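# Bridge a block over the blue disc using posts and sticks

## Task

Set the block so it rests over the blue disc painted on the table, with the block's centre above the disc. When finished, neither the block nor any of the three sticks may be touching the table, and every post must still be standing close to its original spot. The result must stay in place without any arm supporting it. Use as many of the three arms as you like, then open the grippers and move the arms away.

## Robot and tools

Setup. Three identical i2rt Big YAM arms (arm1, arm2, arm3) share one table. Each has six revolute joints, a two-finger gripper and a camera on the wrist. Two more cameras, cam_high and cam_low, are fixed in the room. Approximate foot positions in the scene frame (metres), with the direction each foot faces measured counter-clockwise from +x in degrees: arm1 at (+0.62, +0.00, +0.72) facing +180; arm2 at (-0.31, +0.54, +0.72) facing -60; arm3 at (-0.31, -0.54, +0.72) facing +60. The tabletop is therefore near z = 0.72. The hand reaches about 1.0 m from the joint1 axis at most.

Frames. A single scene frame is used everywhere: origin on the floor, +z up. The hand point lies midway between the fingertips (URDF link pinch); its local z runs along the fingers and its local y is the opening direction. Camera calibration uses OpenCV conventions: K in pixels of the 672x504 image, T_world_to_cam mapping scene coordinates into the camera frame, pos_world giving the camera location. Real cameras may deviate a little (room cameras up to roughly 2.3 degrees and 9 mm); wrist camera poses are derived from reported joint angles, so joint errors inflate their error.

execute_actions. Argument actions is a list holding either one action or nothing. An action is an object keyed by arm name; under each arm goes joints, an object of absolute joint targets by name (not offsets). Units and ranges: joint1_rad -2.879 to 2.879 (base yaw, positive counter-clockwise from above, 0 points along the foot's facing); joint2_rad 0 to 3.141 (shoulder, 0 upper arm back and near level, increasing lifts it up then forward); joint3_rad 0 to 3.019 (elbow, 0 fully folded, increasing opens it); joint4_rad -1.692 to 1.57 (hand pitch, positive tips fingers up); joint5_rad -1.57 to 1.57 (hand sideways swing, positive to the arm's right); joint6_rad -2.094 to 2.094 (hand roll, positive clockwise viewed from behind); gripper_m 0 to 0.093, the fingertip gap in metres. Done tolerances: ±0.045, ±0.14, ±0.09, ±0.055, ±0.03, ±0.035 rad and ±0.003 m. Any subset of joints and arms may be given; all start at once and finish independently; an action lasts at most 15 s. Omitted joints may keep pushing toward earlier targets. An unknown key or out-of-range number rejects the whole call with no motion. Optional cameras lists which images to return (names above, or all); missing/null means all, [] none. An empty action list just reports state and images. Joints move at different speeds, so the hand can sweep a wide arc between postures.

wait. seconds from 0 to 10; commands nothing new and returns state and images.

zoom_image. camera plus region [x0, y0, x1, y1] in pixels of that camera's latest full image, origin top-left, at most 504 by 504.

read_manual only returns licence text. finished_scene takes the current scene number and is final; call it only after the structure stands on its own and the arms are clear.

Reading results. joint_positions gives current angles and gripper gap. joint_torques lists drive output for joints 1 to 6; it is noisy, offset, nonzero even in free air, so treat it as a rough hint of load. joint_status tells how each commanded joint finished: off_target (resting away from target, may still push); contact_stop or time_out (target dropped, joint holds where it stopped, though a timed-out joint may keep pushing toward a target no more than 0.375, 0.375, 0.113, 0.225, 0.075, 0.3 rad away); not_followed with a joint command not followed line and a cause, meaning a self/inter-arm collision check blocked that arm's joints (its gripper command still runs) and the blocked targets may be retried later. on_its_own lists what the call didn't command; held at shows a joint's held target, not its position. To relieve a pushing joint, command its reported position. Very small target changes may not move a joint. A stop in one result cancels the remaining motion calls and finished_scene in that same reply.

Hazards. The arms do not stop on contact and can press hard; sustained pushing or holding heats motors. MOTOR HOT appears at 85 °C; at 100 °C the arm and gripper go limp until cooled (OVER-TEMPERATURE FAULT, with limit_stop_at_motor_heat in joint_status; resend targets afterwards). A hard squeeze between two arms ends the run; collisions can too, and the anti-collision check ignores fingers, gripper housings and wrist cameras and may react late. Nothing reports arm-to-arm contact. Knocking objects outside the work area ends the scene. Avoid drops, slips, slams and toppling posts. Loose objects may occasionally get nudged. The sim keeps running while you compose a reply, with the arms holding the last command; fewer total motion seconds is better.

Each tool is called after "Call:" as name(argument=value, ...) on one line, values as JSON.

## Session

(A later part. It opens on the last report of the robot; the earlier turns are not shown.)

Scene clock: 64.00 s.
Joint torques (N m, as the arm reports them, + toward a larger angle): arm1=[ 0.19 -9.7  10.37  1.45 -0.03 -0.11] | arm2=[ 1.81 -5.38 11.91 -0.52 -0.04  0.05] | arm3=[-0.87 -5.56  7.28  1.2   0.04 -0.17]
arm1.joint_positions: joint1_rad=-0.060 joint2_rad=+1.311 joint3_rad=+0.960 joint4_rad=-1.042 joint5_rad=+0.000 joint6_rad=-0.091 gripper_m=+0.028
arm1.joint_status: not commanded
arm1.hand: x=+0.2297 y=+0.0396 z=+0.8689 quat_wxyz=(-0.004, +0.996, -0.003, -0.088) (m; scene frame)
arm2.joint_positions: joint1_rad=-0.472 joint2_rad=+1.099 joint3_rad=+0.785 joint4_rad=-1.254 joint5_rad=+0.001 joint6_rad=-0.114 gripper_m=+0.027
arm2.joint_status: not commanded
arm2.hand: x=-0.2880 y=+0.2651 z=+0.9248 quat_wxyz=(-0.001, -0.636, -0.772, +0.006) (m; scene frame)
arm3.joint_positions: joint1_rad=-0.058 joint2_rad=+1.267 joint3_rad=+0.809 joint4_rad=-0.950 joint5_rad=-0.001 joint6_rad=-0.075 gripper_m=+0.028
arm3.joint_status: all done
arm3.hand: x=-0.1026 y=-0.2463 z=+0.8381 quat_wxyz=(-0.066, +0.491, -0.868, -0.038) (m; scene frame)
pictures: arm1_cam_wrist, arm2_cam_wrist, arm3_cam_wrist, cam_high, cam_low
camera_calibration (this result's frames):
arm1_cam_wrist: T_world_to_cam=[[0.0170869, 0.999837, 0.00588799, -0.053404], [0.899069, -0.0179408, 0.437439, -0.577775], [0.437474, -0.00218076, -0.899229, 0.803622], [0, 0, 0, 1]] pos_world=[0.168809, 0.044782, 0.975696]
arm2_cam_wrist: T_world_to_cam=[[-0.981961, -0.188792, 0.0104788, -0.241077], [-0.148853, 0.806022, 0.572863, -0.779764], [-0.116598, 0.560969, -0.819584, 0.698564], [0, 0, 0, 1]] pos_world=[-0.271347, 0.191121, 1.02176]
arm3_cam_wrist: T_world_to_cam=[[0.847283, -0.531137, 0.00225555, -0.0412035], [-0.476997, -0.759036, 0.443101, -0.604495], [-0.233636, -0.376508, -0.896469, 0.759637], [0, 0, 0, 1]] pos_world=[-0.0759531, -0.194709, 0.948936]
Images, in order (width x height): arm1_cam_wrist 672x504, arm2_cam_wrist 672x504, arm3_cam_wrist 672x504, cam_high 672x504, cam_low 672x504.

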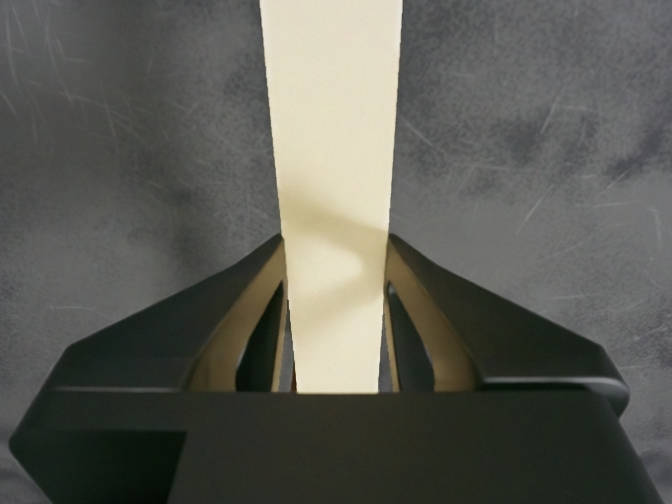

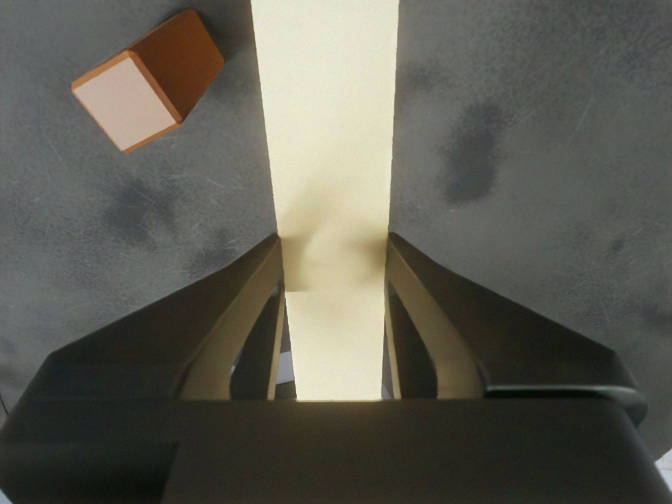

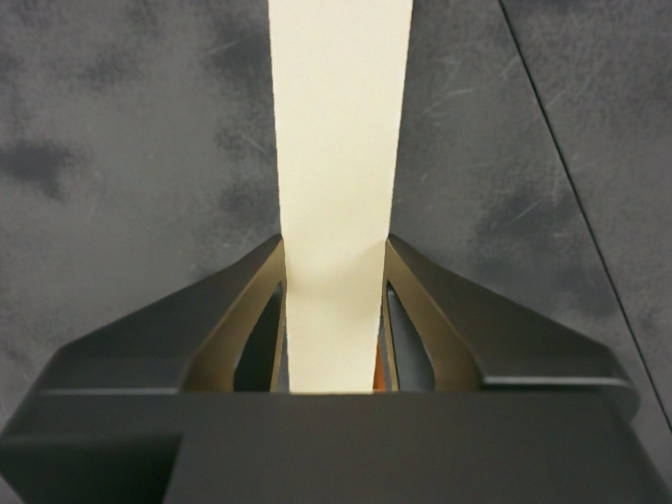

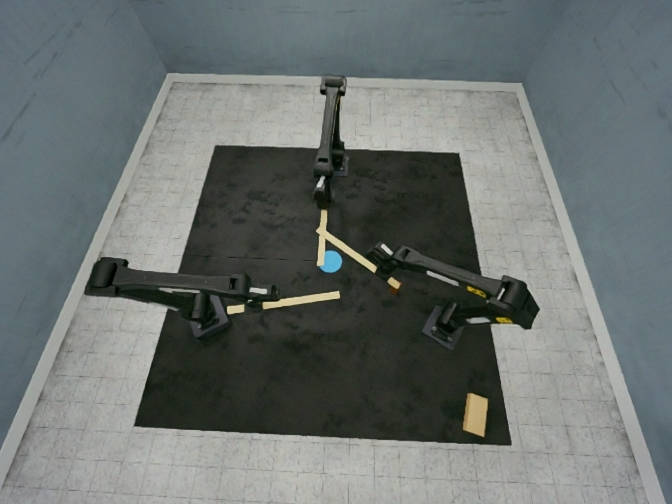

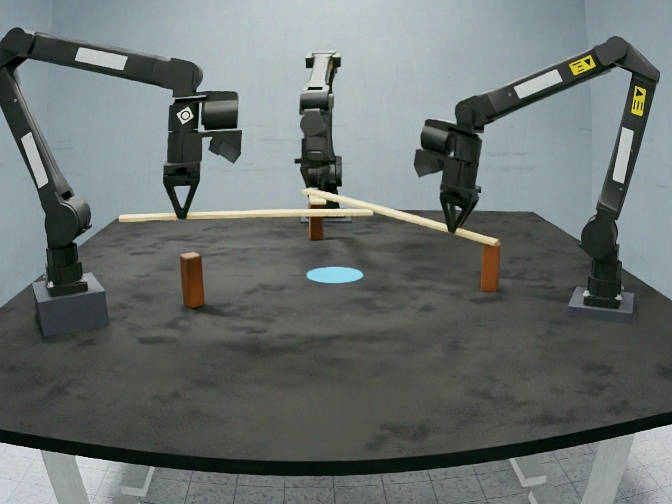

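Call:
execute_actions(actions=[{"arm3": {"joints": {"gripper_m": 0.075}}}], cameras=["cam_low", "cam_high", "arm3_cam_wrist"])

Scene clock: 64.87 s.
Joint torques (N m, as the arm reports them, + toward a larger angle): arm1=[ 0.24 -9.6  10.33  1.43 -0.04 -0.11] | arm2=[ 2.06 -5.89 11.95 -0.54 -0.05  0.02] | arm3=[-0.69 -5.79  7.38  1.09  0.05 -0.16]
arm1.joint_positions: joint1_rad=-0.060 joint2_rad=+1.311 joint3_rad=+0.960 joint4_rad=-1.042 joint5_rad=+0.000 joint6_rad=-0.091 gripper_m=+0.028
arm1.joint_status: not commanded
arm1.hand: x=+0.2297 y=+0.0396 z=+0.8689 quat_wxyz=(-0.004, +0.996, -0.003, -0.088) (m; scene frame)
arm2.joint_positions: joint1_rad=-0.472 joint2_rad=+1.099 joint3_rad=+0.785 joint4_rad=-1.254 joint5_rad=+0.001 joint6_rad=-0.114 gripper_m=+0.027
arm2.joint_status: not commanded
arm2.hand: x=-0.2880 y=+0.2651 z=+0.9248 quat_wxyz=(-0.001, -0.636, -0.772, +0.006) (m; scene frame)
arm3.joint_positions: joint1_rad=-0.058 joint2_rad=+1.267 joint3_rad=+0.809 joint4_rad=-0.948 joint5_rad=-0.001 joint6_rad=-0.075 gripper_m=+0.075
arm3.joint_status: all done
arm3.hand: x=-0.1023 y=-0.2459 z=+0.8382 quat_wxyz=(-0.067, +0.491, -0.868, -0.038) (m; scene frame)
pictures: arm3_cam_wrist, cam_high, cam_low
camera_calibration (this result's frames):
arm3_cam_wrist: T_world_to_cam=[[0.847269, -0.531159, 0.00236194, -0.0413265], [-0.477501, -0.759714, 0.441393, -0.602898], [-0.232656, -0.375107, -0.897311, 0.761056], [0, 0, 0, 1]] pos_world=[-0.0758057, -0.194504, 0.949117]
Images, in order (width x height): arm3_cam_wrist 672x504, cam_high 672x504, cam_low 672x504.

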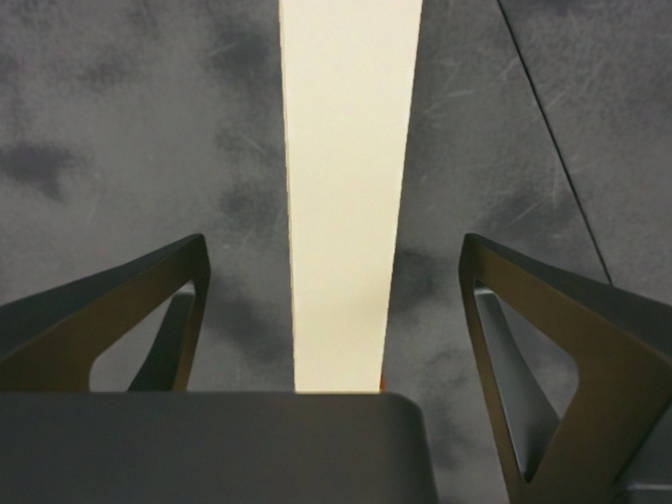

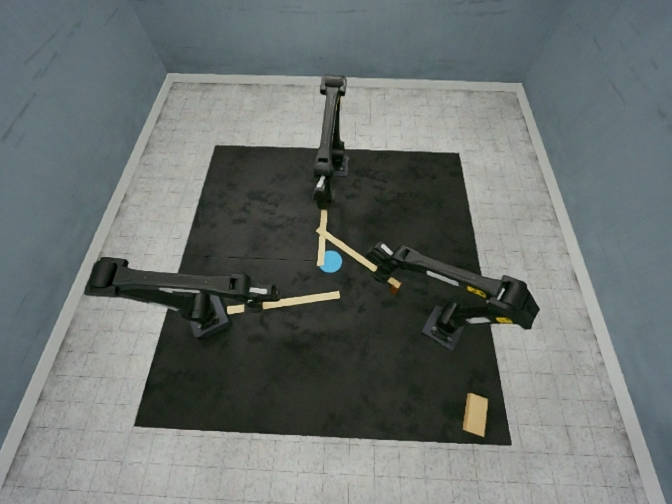

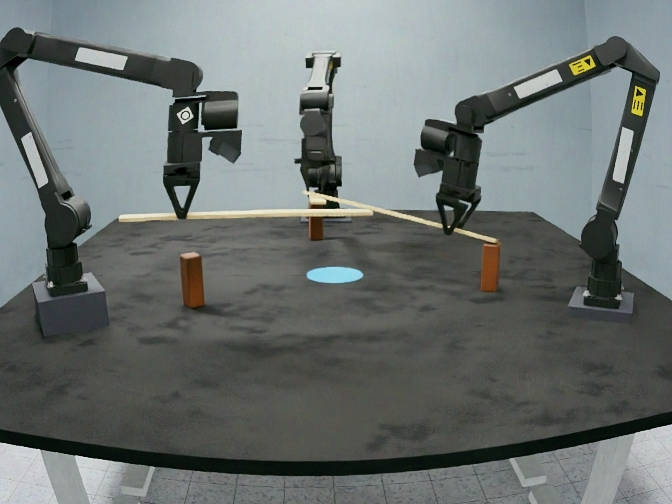

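Call:
execute_actions(actions=[{"arm3": {"joints": {"joint2_rad": 1.17, "joint3_rad": 1.17, "joint4_rad": -1.55, "gripper_m": 0.092}}, "arm2": {"joints": {"joint2_rad": 1.452, "joint3_rad": 0.94, "joint4_rad": -0.871, "joint6_rad": -0.06}}}], cameras=["cam_low", "cam_high"])

Scene clock: 73.17 s.
Joint torques (N m, as the arm reports them, + toward a larger angle): arm1=[ 0.26 -9.6  10.36  1.42 -0.04 -0.1 ] | arm2=[  2.02 -13.18  10.49   0.92  -0.07   0.06] | arm3=[-1.09 -5.48 10.49 -0.08  0.04 -0.16]
arm1.joint_positions: joint1_rad=-0.060 joint2_rad=+1.311 joint3_rad=+0.960 joint4_rad=-1.042 joint5_rad=+0.000 joint6_rad=-0.091 gripper_m=+0.028
arm1.joint_status: not commanded
arm1.hand: x=+0.2297 y=+0.0396 z=+0.8689 quat_wxyz=(-0.004, +0.996, -0.003, -0.088) (m; scene frame)
arm2.joint_positions: joint1_rad=-0.472 joint2_rad=+1.462 joint3_rad=+0.915 joint4_rad=-0.887 joint5_rad=+0.001 joint6_rad=-0.069 gripper_m=+0.027
arm2.joint_status: all done
arm2.hand: x=-0.2779 y=+0.1309 z=+0.8633 quat_wxyz=(-0.049, -0.651, -0.756, +0.054) (m; scene frame)
arm3.joint_positions: joint1_rad=-0.058 joint2_rad=+1.171 joint3_rad=+1.131 joint4_rad=-1.542 joint5_rad=-0.001 joint6_rad=-0.075 gripper_m=+0.092
arm3.joint_status: all done
arm3.hand: x=-0.1234 y=-0.2786 z=+0.9823 quat_wxyz=(+0.013, +0.492, -0.870, -0.001) (m; scene frame)
pictures: cam_high, cam_low
Images, in order (width x height): cam_high 672x504, cam_low 672x504.

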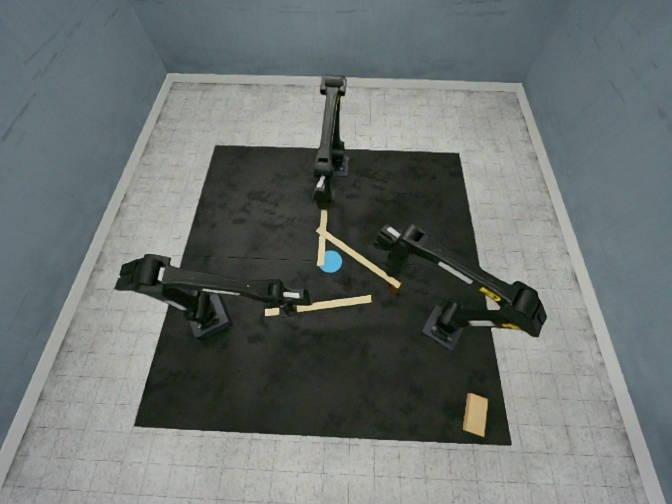

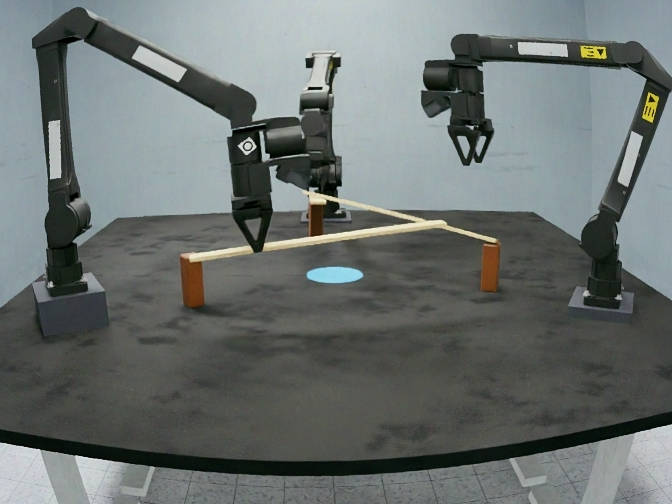

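Call:
execute_actions(actions=[{"arm3": {"joints": {"joint1_rad": 2.381, "joint2_rad": 1.262, "joint3_rad": 1.24, "joint4_rad": -1.49, "joint6_rad": 0.54}}, "arm2": {"joints": {"joint1_rad": -0.275, "joint3_rad": 0.905}}}], cameras=["cam_low", "cam_high", "arm3_cam_wrist"])

Scene clock: 76.23 s.
Joint torques (N m, as the arm reports them, + toward a larger angle): arm1=[ 0.22 -9.68 10.38  1.41 -0.03 -0.11] | arm2=[  1.   -12.91   8.34   0.77  -0.03   0.02] | arm3=[-0.85 -6.71 11.43  0.51  0.12  0.13]
arm1.joint_positions: joint1_rad=-0.060 joint2_rad=+1.311 joint3_rad=+0.960 joint4_rad=-1.042 joint5_rad=+0.000 joint6_rad=-0.091 gripper_m=+0.028
arm1.joint_status: not commanded
arm1.hand: x=+0.2297 y=+0.0396 z=+0.8689 quat_wxyz=(-0.004, +0.996, -0.003, -0.088) (m; scene frame)
arm2.joint_positions: joint1_rad=-0.267 joint2_rad=+1.462 joint3_rad=+0.905 joint4_rad=-0.886 joint5_rad=-0.001 joint6_rad=-0.067 gripper_m=+0.027
arm2.joint_status: all done
arm2.hand: x=-0.1967 y=+0.1495 z=+0.8593 quat_wxyz=(-0.050, -0.571, -0.818, +0.046) (m; scene frame)
arm3.joint_positions: joint1_rad=+2.384 joint2_rad=+1.261 joint3_rad=+1.189 joint4_rad=-1.494 joint5_rad=+0.000 joint6_rad=+0.526 gripper_m=+0.092
arm3.joint_status: all done
arm3.hand: x=-0.6483 y=-0.6251 z=+0.9856 quat_wxyz=(+0.003, +0.991, -0.135, -0.010) (m; scene frame)
pictures: arm3_cam_wrist, cam_high, cam_low
camera_calibration (this result's frames):
arm3_cam_wrist: T_world_to_cam=[[0.284266, 0.958737, -0.00407898, 0.792163], [0.795742, -0.23356, 0.558787, -0.178075], [0.534777, -0.16209, -0.829301, 1.18772], [0, 0, 0, 1]] pos_world=[-0.718648, -0.60855, 1.08771]
Images, in order (width x height): arm3_cam_wrist 672x504, cam_high 672x504, cam_low 672x504.

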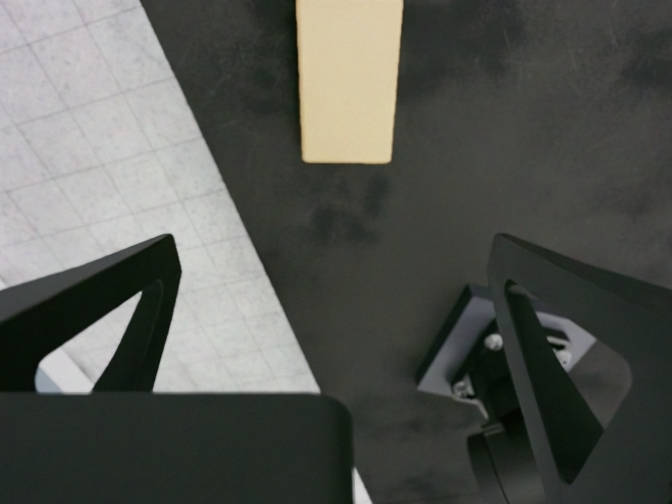

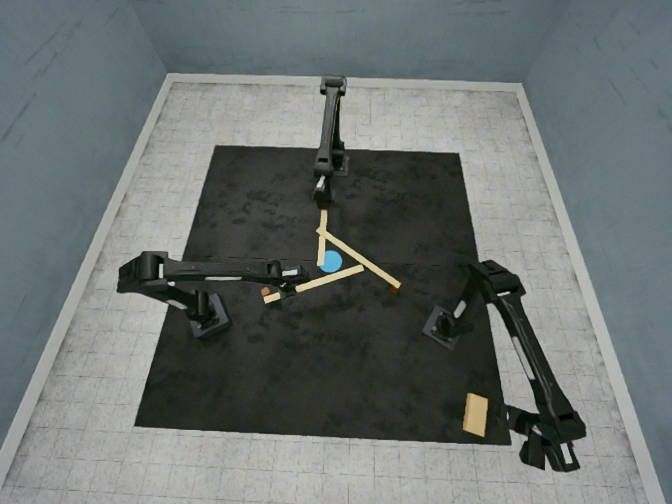

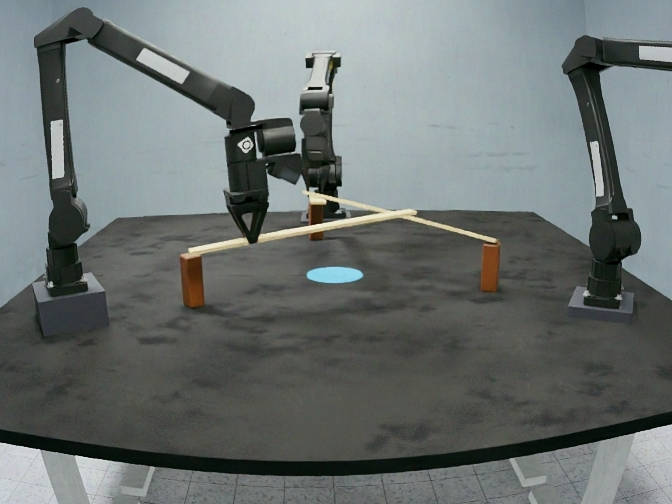

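Call:
zoom_image(camera="arm3_cam_wrist", region=[230, 0, 470, 200])

Call:
zoom_image(camera="cam_low", region=[160, 170, 520, 320])

Call:
zoom_image(camera="cam_high", region=[240, 190, 420, 320])

Region (230, 0, 470, 200) of arm3_cam_wrist's 672x504 image, scaled by 2.100, with more detail than that image has.

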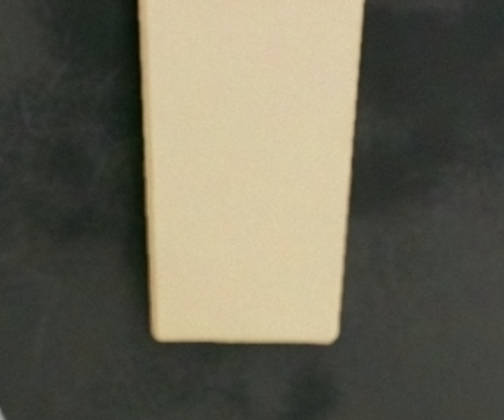

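Region (160, 170, 520, 320) of cam_low's 672x504 image, scaled by 1.400, with more detail than that image has; it fills the top 210 rows of this view, and the rest is white.

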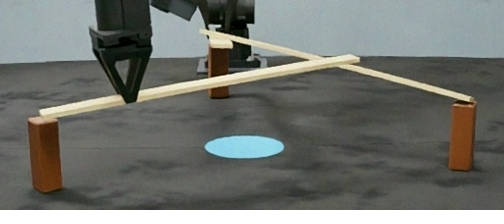

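Region (240, 190, 420, 320) of cam_high's 672x504 image, scaled by 2.800, with more detail than that image has.

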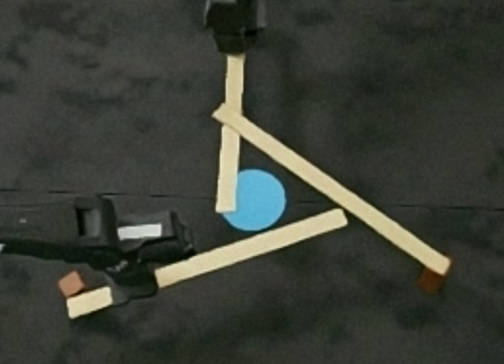

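Call:
zoom_image(camera="cam_low", region=[290, 180, 430, 250])

Call:
zoom_image(camera="cam_low", region=[170, 225, 280, 280])

Region (290, 180, 430, 250) of cam_low's 672x504 image, scaled by 3.600, with more detail than that image has.

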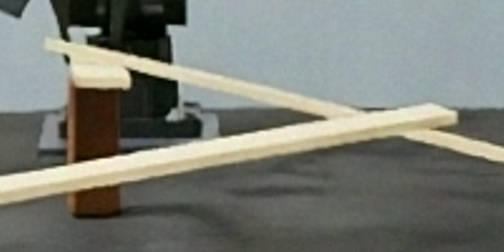

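Region (170, 225, 280, 280) of cam_low's 672x504 image, scaled by 4.582, with more detail than that image has.

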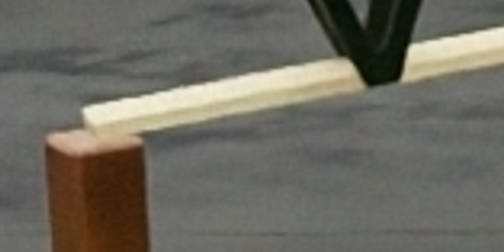

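Call:
zoom_image(camera="cam_high", region=[430, 375, 530, 450])

Region (430, 375, 530, 450) of cam_high's 672x504 image, scaled by 5.040, with more detail than that image has; it fills the top 378 rows of this view, and the rest is white.

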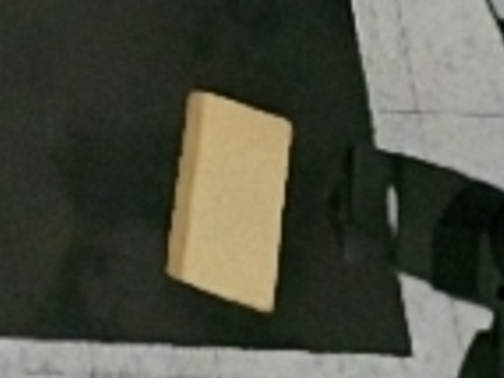

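Call:
execute_actions(actions=[{"arm3": {"joints": {"joint1_rad": 2.355, "joint2_rad": 1.43, "joint3_rad": 0.83, "joint4_rad": -0.975, "joint6_rad": 0.492}}, "arm2": {"joints": {"joint2_rad": 1.42, "joint3_rad": 0.857, "joint4_rad": -0.80}}}], cameras=["cam_low", "cam_high", "arm3_cam_wrist"])

Scene clock: 82.50 s.
Joint torques (N m, as the arm reports them, + toward a larger angle): arm1=[ 0.24 -9.66 10.39  1.44 -0.04 -0.11] | arm2=[  1.01 -12.05   8.53   0.91  -0.02   0.02] | arm3=[-0.89 -9.26  6.45  0.82  0.08 -0.18]
arm1.joint_positions: joint1_rad=-0.060 joint2_rad=+1.311 joint3_rad=+0.960 joint4_rad=-1.042 joint5_rad=+0.000 joint6_rad=-0.091 gripper_m=+0.028
arm1.joint_status: not commanded
arm1.hand: x=+0.2297 y=+0.0396 z=+0.8689 quat_wxyz=(-0.004, +0.996, -0.003, -0.088) (m; scene frame)
arm2.joint_positions: joint1_rad=-0.267 joint2_rad=+1.429 joint3_rad=+0.854 joint4_rad=-0.817 joint5_rad=-0.001 joint6_rad=-0.067 gripper_m=+0.027
arm2.joint_status: all done
arm2.hand: x=-0.1979 y=+0.1534 z=+0.8560 quat_wxyz=(-0.070, -0.570, -0.816, +0.061) (m; scene frame)
arm3.joint_positions: joint1_rad=+2.360 joint2_rad=+1.453 joint3_rad=+0.825 joint4_rad=-0.986 joint5_rad=+0.000 joint6_rad=+0.506 gripper_m=+0.092
arm3.joint_status: all done
arm3.hand: x=-0.6436 y=-0.6150 z=+0.7915 quat_wxyz=(-0.005, +0.990, -0.137, +0.012) (m; scene frame)
pictures: arm3_cam_wrist, cam_high, cam_low
camera_calibration (this result's frames):
arm3_cam_wrist: T_world_to_cam=[[0.28834, 0.957324, 0.0197809, 0.76328], [0.767938, -0.243539, 0.592418, -0.121604], [0.571953, -0.155627, -0.805388, 1.03483], [0, 0, 0, 1]] pos_world=[-0.718572, -0.599274, 0.890379]
Images, in order (width x height): arm3_cam_wrist 672x504, cam_high 672x504, cam_low 672x504.

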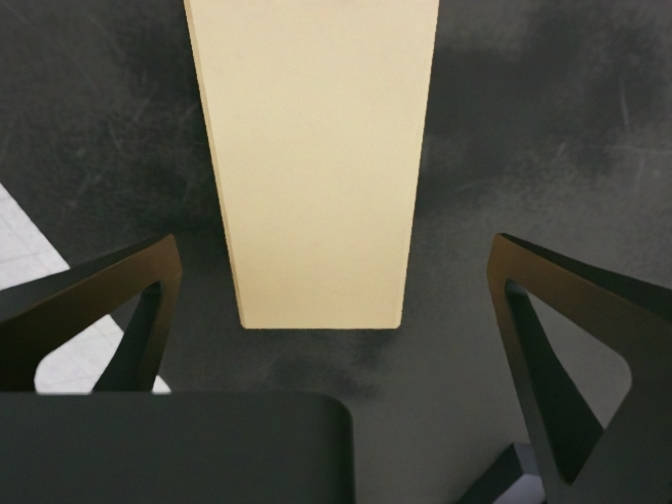

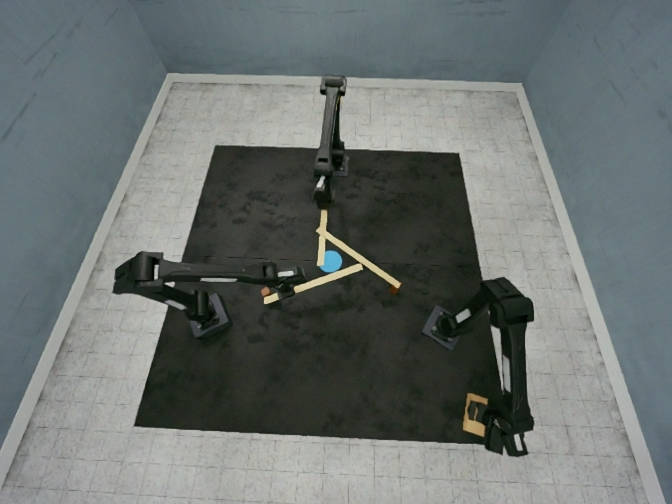

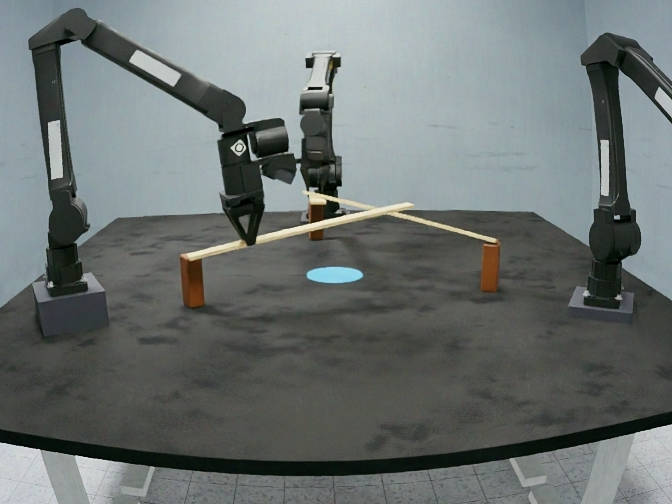

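Call:
zoom_image(camera="cam_low", region=[290, 180, 430, 250])

Call:
zoom_image(camera="cam_low", region=[170, 225, 280, 280])

Region (290, 180, 430, 250) of cam_low's 672x504 image, scaled by 3.600, with more detail than that image has.

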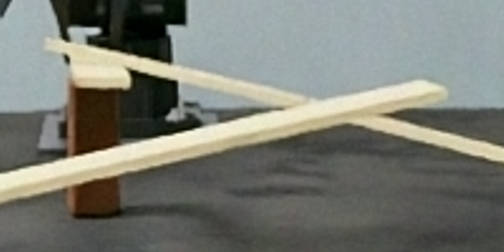

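Region (170, 225, 280, 280) of cam_low's 672x504 image, scaled by 4.582, with more detail than that image has.

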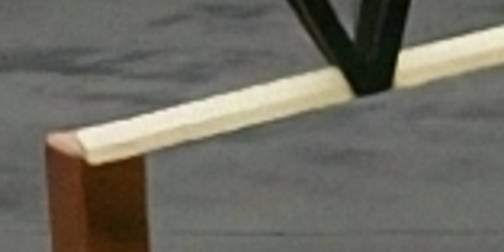

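Call:
execute_actions(actions=[{"arm3": {"joints": {"joint1_rad": 2.374, "joint4_rad": -0.88, "joint6_rad": 0.524}}, "arm2": {"joints": {"joint2_rad": 1.405, "joint1_rad": -0.235}}}], cameras=["cam_low", "cam_high", "arm3_cam_wrist"])

Call:
zoom_image(camera="cam_low", region=[290, 180, 430, 250])

Call:
zoom_image(camera="cam_low", region=[170, 225, 280, 280])

Scene clock: 86.67 s.
Joint torques (N m, as the arm reports them, + toward a larger angle): arm1=[ 0.2  -9.62 10.36  1.42 -0.04 -0.1 ] | arm2=[  2.22 -12.28   8.61   1.11  -0.03   0.02] | arm3=[ 0.09 -9.48  6.69  0.84  0.1   0.13]
arm1.joint_positions: joint1_rad=-0.060 joint2_rad=+1.311 joint3_rad=+0.960 joint4_rad=-1.042 joint5_rad=+0.000 joint6_rad=-0.091 gripper_m=+0.028
arm1.joint_status: not commanded
arm1.hand: x=+0.2297 y=+0.0396 z=+0.8689 quat_wxyz=(-0.004, +0.996, -0.003, -0.088) (m; scene frame)
arm2.joint_positions: joint1_rad=-0.239 joint2_rad=+1.415 joint3_rad=+0.854 joint4_rad=-0.817 joint5_rad=-0.001 joint6_rad=-0.067 gripper_m=+0.027
arm2.joint_status: all done
arm2.hand: x=-0.1866 y=+0.1560 z=+0.8613 quat_wxyz=(-0.076, -0.558, -0.824, +0.065) (m; scene frame)
arm3.joint_positions: joint1_rad=+2.366 joint2_rad=+1.453 joint3_rad=+0.825 joint4_rad=-0.892 joint5_rad=+0.000 joint6_rad=+0.510 gripper_m=+0.092
arm3.joint_status: all done
arm3.hand: x=-0.6656 y=-0.6223 z=+0.7919 quat_wxyz=(+0.012, +0.990, -0.136, -0.032) (m; scene frame)
pictures: arm3_cam_wrist, cam_high, cam_low
camera_calibration (this result's frames):
arm3_cam_wrist: T_world_to_cam=[[0.285704, 0.95793, -0.0272518, 0.81248], [0.81955, -0.229495, 0.525042, -0.0103358], [0.4967, -0.172341, -0.85064, 1.02196], [0, 0, 0, 1]] pos_world=[-0.731265, -0.604546, 0.896888]
Images, in order (width x height): arm3_cam_wrist 672x504, cam_high 672x504, cam_low 672x504.

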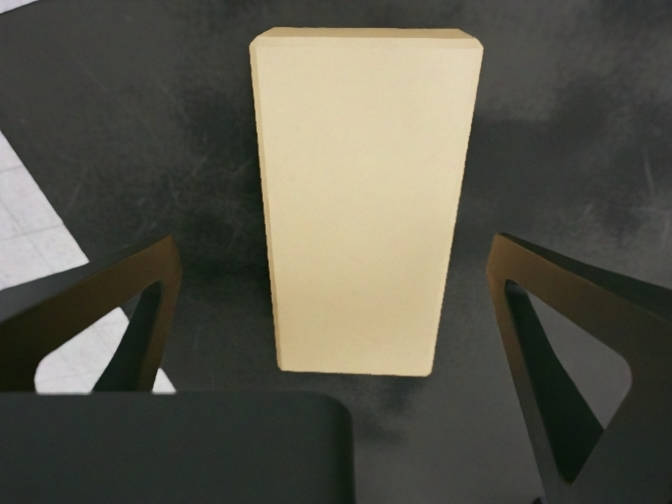

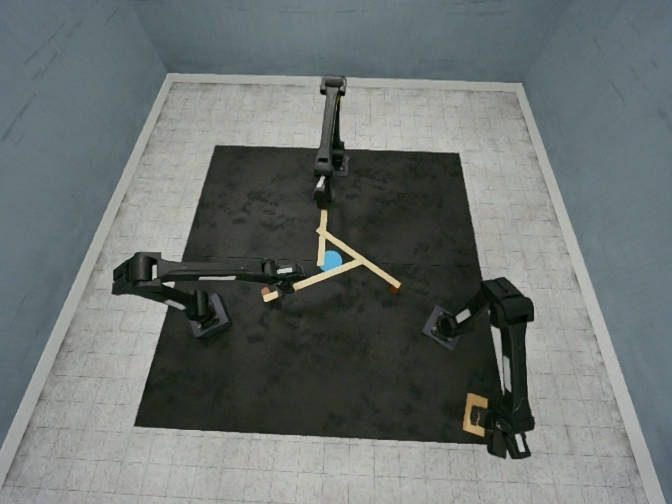

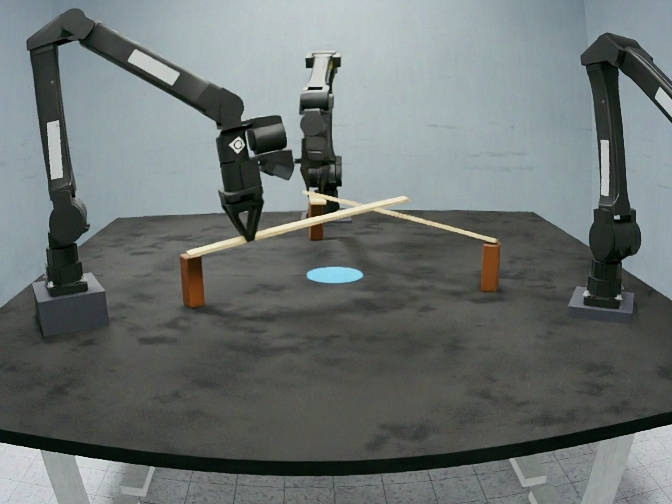

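Region (290, 180, 430, 250) of cam_low's 672x504 image, scaled by 3.600, with more detail than that image has.

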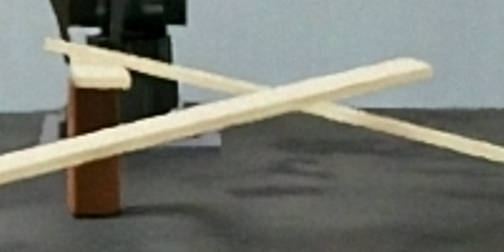

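Region (170, 225, 280, 280) of cam_low's 672x504 image, scaled by 4.582, with more detail than that image has.

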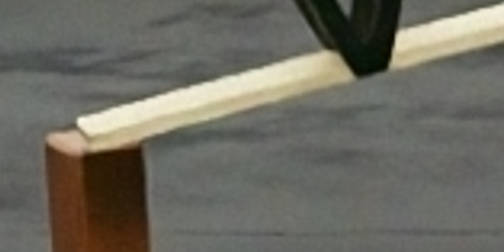

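Call:
execute_actions(actions=[{"arm3": {"joints": {"joint2_rad": 1.545, "joint3_rad": 0.77, "joint4_rad": -0.783}}, "arm2": {"joints": {"joint1_rad": -0.127}}, "arm1": {"joints": {"joint4_rad": -0.998}}}], cameras=["cam_low", "cam_high", "arm3_cam_wrist", "arm2_cam_wrist"])

Call:
zoom_image(camera="cam_low", region=[290, 170, 430, 240])

Call:
zoom_image(camera="cam_low", region=[170, 225, 280, 280])

Call:
zoom_image(camera="cam_high", region=[240, 190, 420, 320])

Scene clock: 89.43 s.
Joint torques (N m, as the arm reports them, + toward a larger angle): arm1=[ 0.23 -9.69 10.43  1.57 -0.03 -0.1 ] | arm2=[  0.82 -12.03   8.6    1.09  -0.04   0.02] | arm3=[ 0.11 -8.47  5.73  0.72  0.08  0.15]
arm1.joint_positions: joint1_rad=-0.060 joint2_rad=+1.311 joint3_rad=+0.960 joint4_rad=-1.019 joint5_rad=+0.000 joint6_rad=-0.091 gripper_m=+0.028
arm1.joint_status: all done
arm1.hand: x=+0.2240 y=+0.0402 z=+0.8700 quat_wxyz=(-0.005, +0.995, -0.004, -0.100) (m; scene frame)
arm2.joint_positions: joint1_rad=-0.121 joint2_rad=+1.415 joint3_rad=+0.854 joint4_rad=-0.817 joint5_rad=+0.000 joint6_rad=-0.067 gripper_m=+0.027
arm2.joint_status: all done
arm2.hand: x=-0.1427 y=+0.1731 z=+0.8608 quat_wxyz=(-0.079, -0.508, -0.855, +0.060) (m; scene frame)
arm3.joint_positions: joint1_rad=+2.366 joint2_rad=+1.545 joint3_rad=+0.768 joint4_rad=-0.794 joint5_rad=+0.000 joint6_rad=+0.510 gripper_m=+0.092
arm3.joint_status: all done
arm3.hand: x=-0.6524 y=-0.6191 z=+0.7441 quat_wxyz=(+0.002, +0.991, -0.136, -0.008) (m; scene frame)
pictures: arm2_cam_wrist, arm3_cam_wrist, cam_high, cam_low
camera_calibration (this result's frames):
arm2_cam_wrist: T_world_to_cam=[[-0.880741, -0.473004, 0.0236981, -0.0627676], [-0.423249, 0.808574, 0.408739, -0.545641], [-0.212497, 0.349964, -0.912343, 0.81739], [0, 0, 0, 1]] pos_world=[-0.112531, 0.125445, 0.970253]
arm3_cam_wrist: T_world_to_cam=[[0.286846, 0.957976, -0.00136296, 0.785801], [0.792213, -0.236411, 0.562591, -0.0453647], [0.538626, -0.162457, -0.826735, 0.990959], [0, 0, 0, 1]] pos_world=[-0.723222, -0.602515, 0.845853]
Images, in order (width x height): arm2_cam_wrist 672x504, arm3_cam_wrist 672x504, cam_high 672x504, cam_low 672x504.

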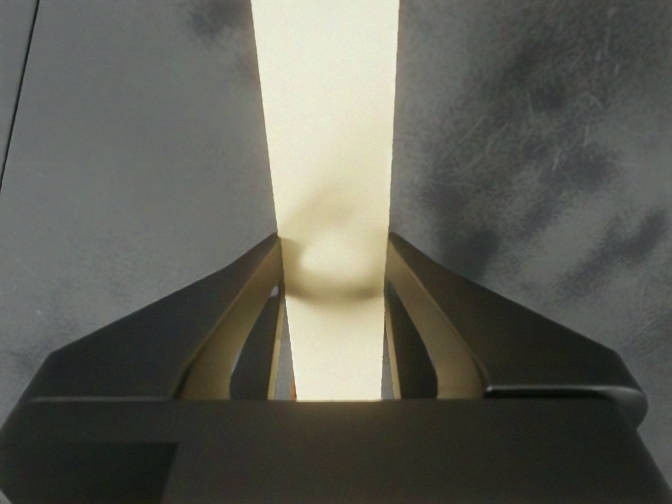

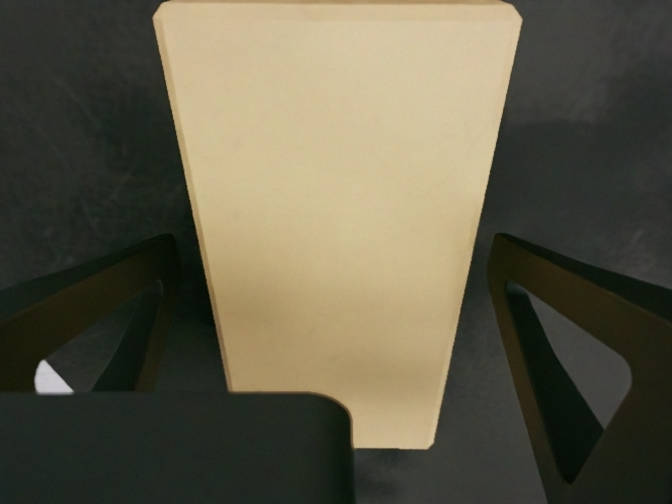

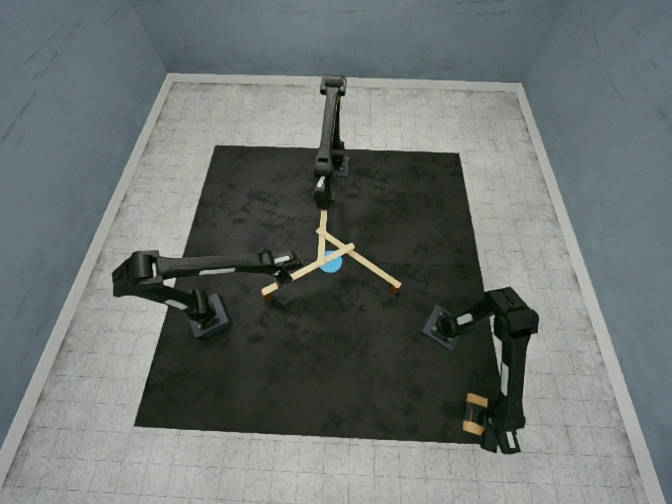

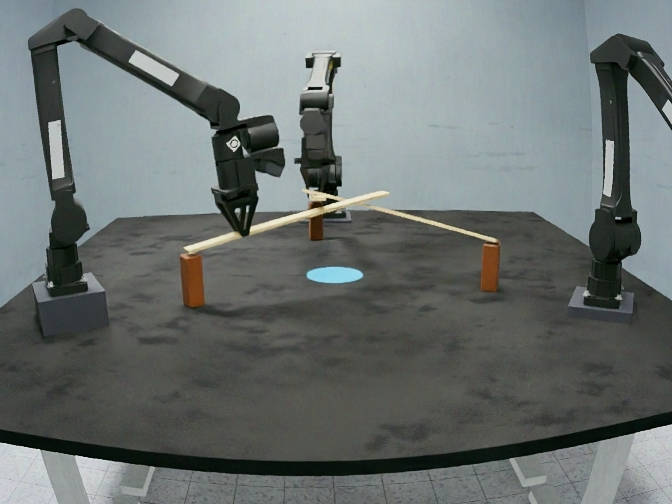

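Region (290, 170, 430, 240) of cam_low's 672x504 image, scaled by 3.600, with more detail than that image has.

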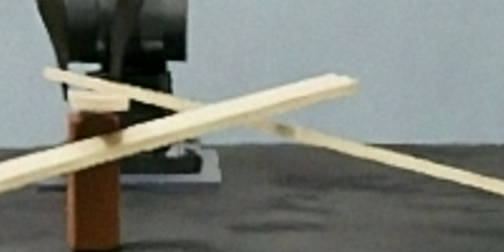

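Region (170, 225, 280, 280) of cam_low's 672x504 image, scaled by 4.582, with more detail than that image has.

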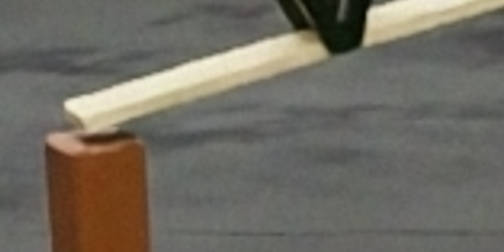

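Region (240, 190, 420, 320) of cam_high's 672x504 image, scaled by 2.800, with more detail than that image has.

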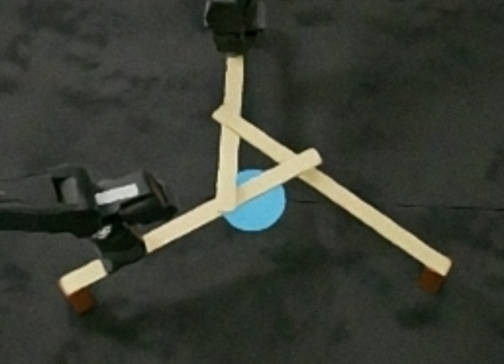

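Call:
zoom_image(camera="cam_high", region=[300, 220, 370, 280])

Call:
zoom_image(camera="cam_high", region=[250, 270, 300, 310])

Region (300, 220, 370, 280) of cam_high's 672x504 image, scaled by 7.200, with more detail than that image has; it fills the top 432 rows of this view, and the rest is white.

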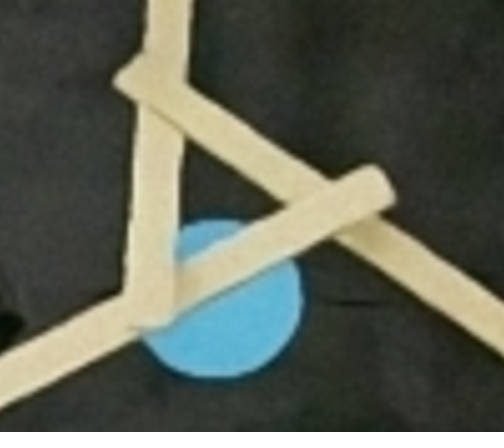

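Region (250, 270, 300, 310) of cam_high's 672x504 image, scaled by 10.080, with more detail than that image has; it fills the top 403 rows of this view, and the rest is white.

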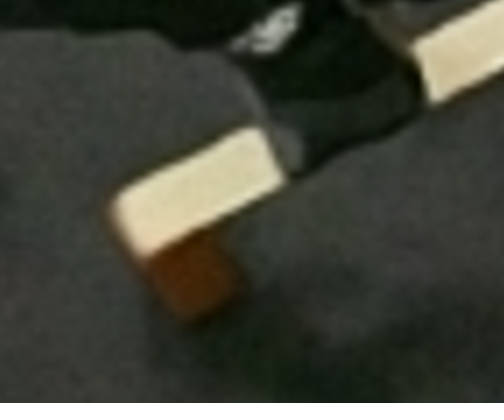

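Call:
execute_actions(actions=[{"arm3": {"joints": {"gripper_m": 0.055}}, "arm2": {"joints": {"joint2_rad": 1.45, "joint4_rad": -0.787}}}], cameras=["cam_low", "cam_high", "arm3_cam_wrist"])

Call:
zoom_image(camera="cam_low", region=[290, 170, 430, 240])

Call:
zoom_image(camera="cam_low", region=[170, 225, 280, 280])

Scene clock: 91.00 s.
Joint torques (N m, as the arm reports them, + toward a larger angle): arm1=[ 0.3  -9.71 10.42  1.54 -0.03 -0.11] | arm2=[  1.22 -10.9    8.42   1.01  -0.04  -0.04] | arm3=[-0.03 -8.23  5.77  0.73  0.07  0.14]
arm1.joint_positions: joint1_rad=-0.060 joint2_rad=+1.311 joint3_rad=+0.960 joint4_rad=-1.019 joint5_rad=+0.000 joint6_rad=-0.091 gripper_m=+0.028
arm1.joint_status: not commanded
arm1.hand: x=+0.2240 y=+0.0402 z=+0.8700 quat_wxyz=(-0.005, +0.995, -0.004, -0.100) (m; scene frame)
arm2.joint_positions: joint1_rad=-0.121 joint2_rad=+1.441 joint3_rad=+0.854 joint4_rad=-0.803 joint5_rad=+0.000 joint6_rad=-0.067 gripper_m=+0.027
arm2.joint_status: all done
arm2.hand: x=-0.1420 y=+0.1715 z=+0.8514 quat_wxyz=(-0.074, -0.509, -0.856, +0.057) (m; scene frame)
arm3.joint_positions: joint1_rad=+2.366 joint2_rad=+1.545 joint3_rad=+0.768 joint4_rad=-0.792 joint5_rad=+0.000 joint6_rad=+0.511 gripper_m=+0.069
arm3.joint_status: gripper_m off_target (ended at +0.069, target +0.055)
arm3.hand: x=-0.6529 y=-0.6191 z=+0.7441 quat_wxyz=(+0.003, +0.991, -0.137, -0.008) (m; scene frame)
pictures: arm3_cam_wrist, cam_high, cam_low
camera_calibration (this result's frames):
arm3_cam_wrist: T_world_to_cam=[[0.287943, 0.957646, -0.0020119, 0.786975], [0.793031, -0.237268, 0.561075, -0.0438752], [0.536834, -0.163153, -0.827762, 0.990375], [0, 0, 0, 1]] pos_world=[-0.723476, -0.602471, 0.845996]
Images, in order (width x height): arm3_cam_wrist 672x504, cam_high 672x504, cam_low 672x504.

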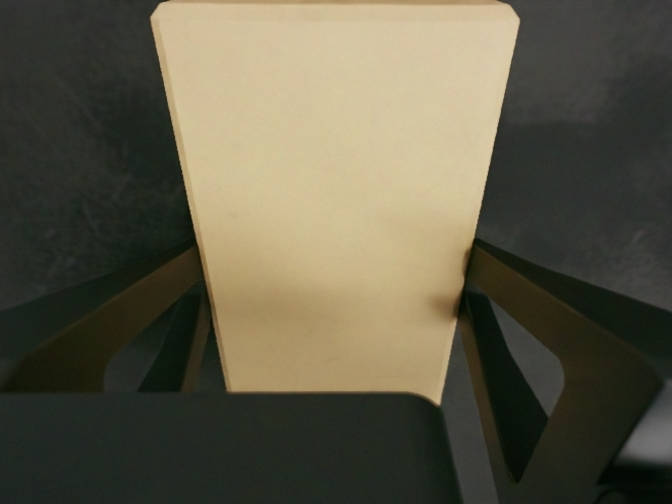

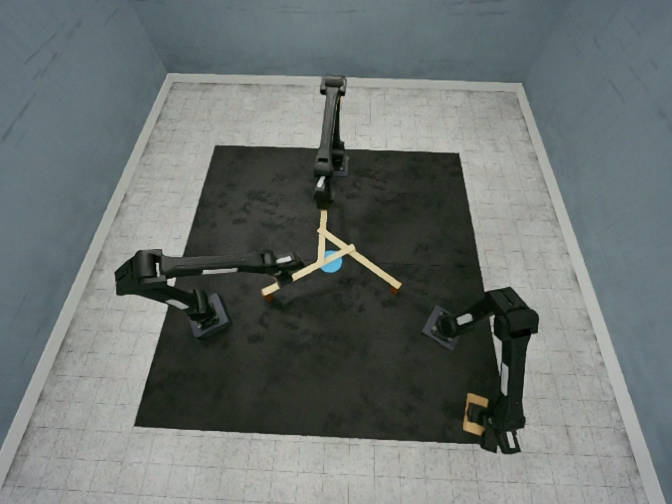

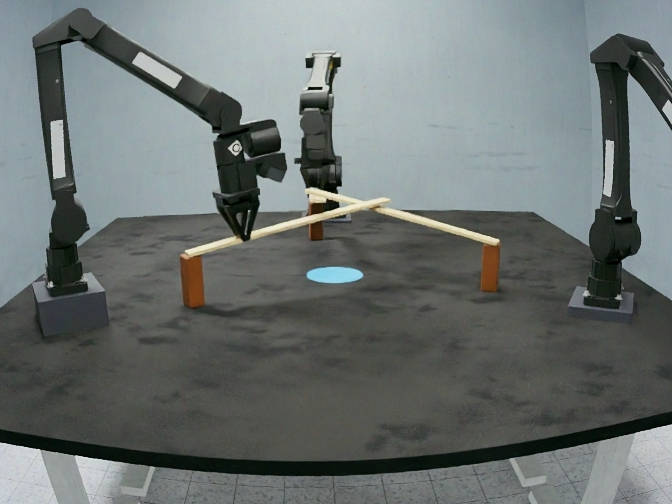

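Region (290, 170, 430, 240) of cam_low's 672x504 image, scaled by 3.600, with more detail than that image has.

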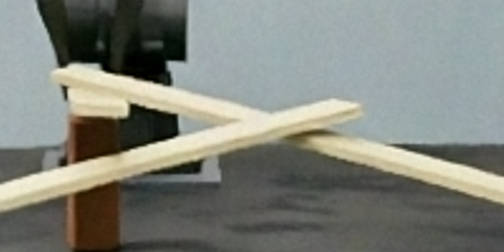

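Region (170, 225, 280, 280) of cam_low's 672x504 image, scaled by 4.582, with more detail than that image has.

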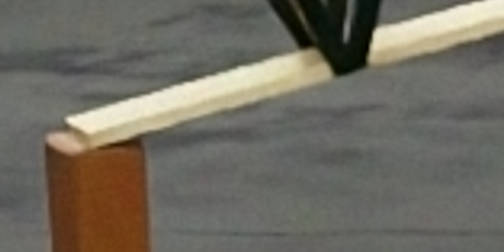

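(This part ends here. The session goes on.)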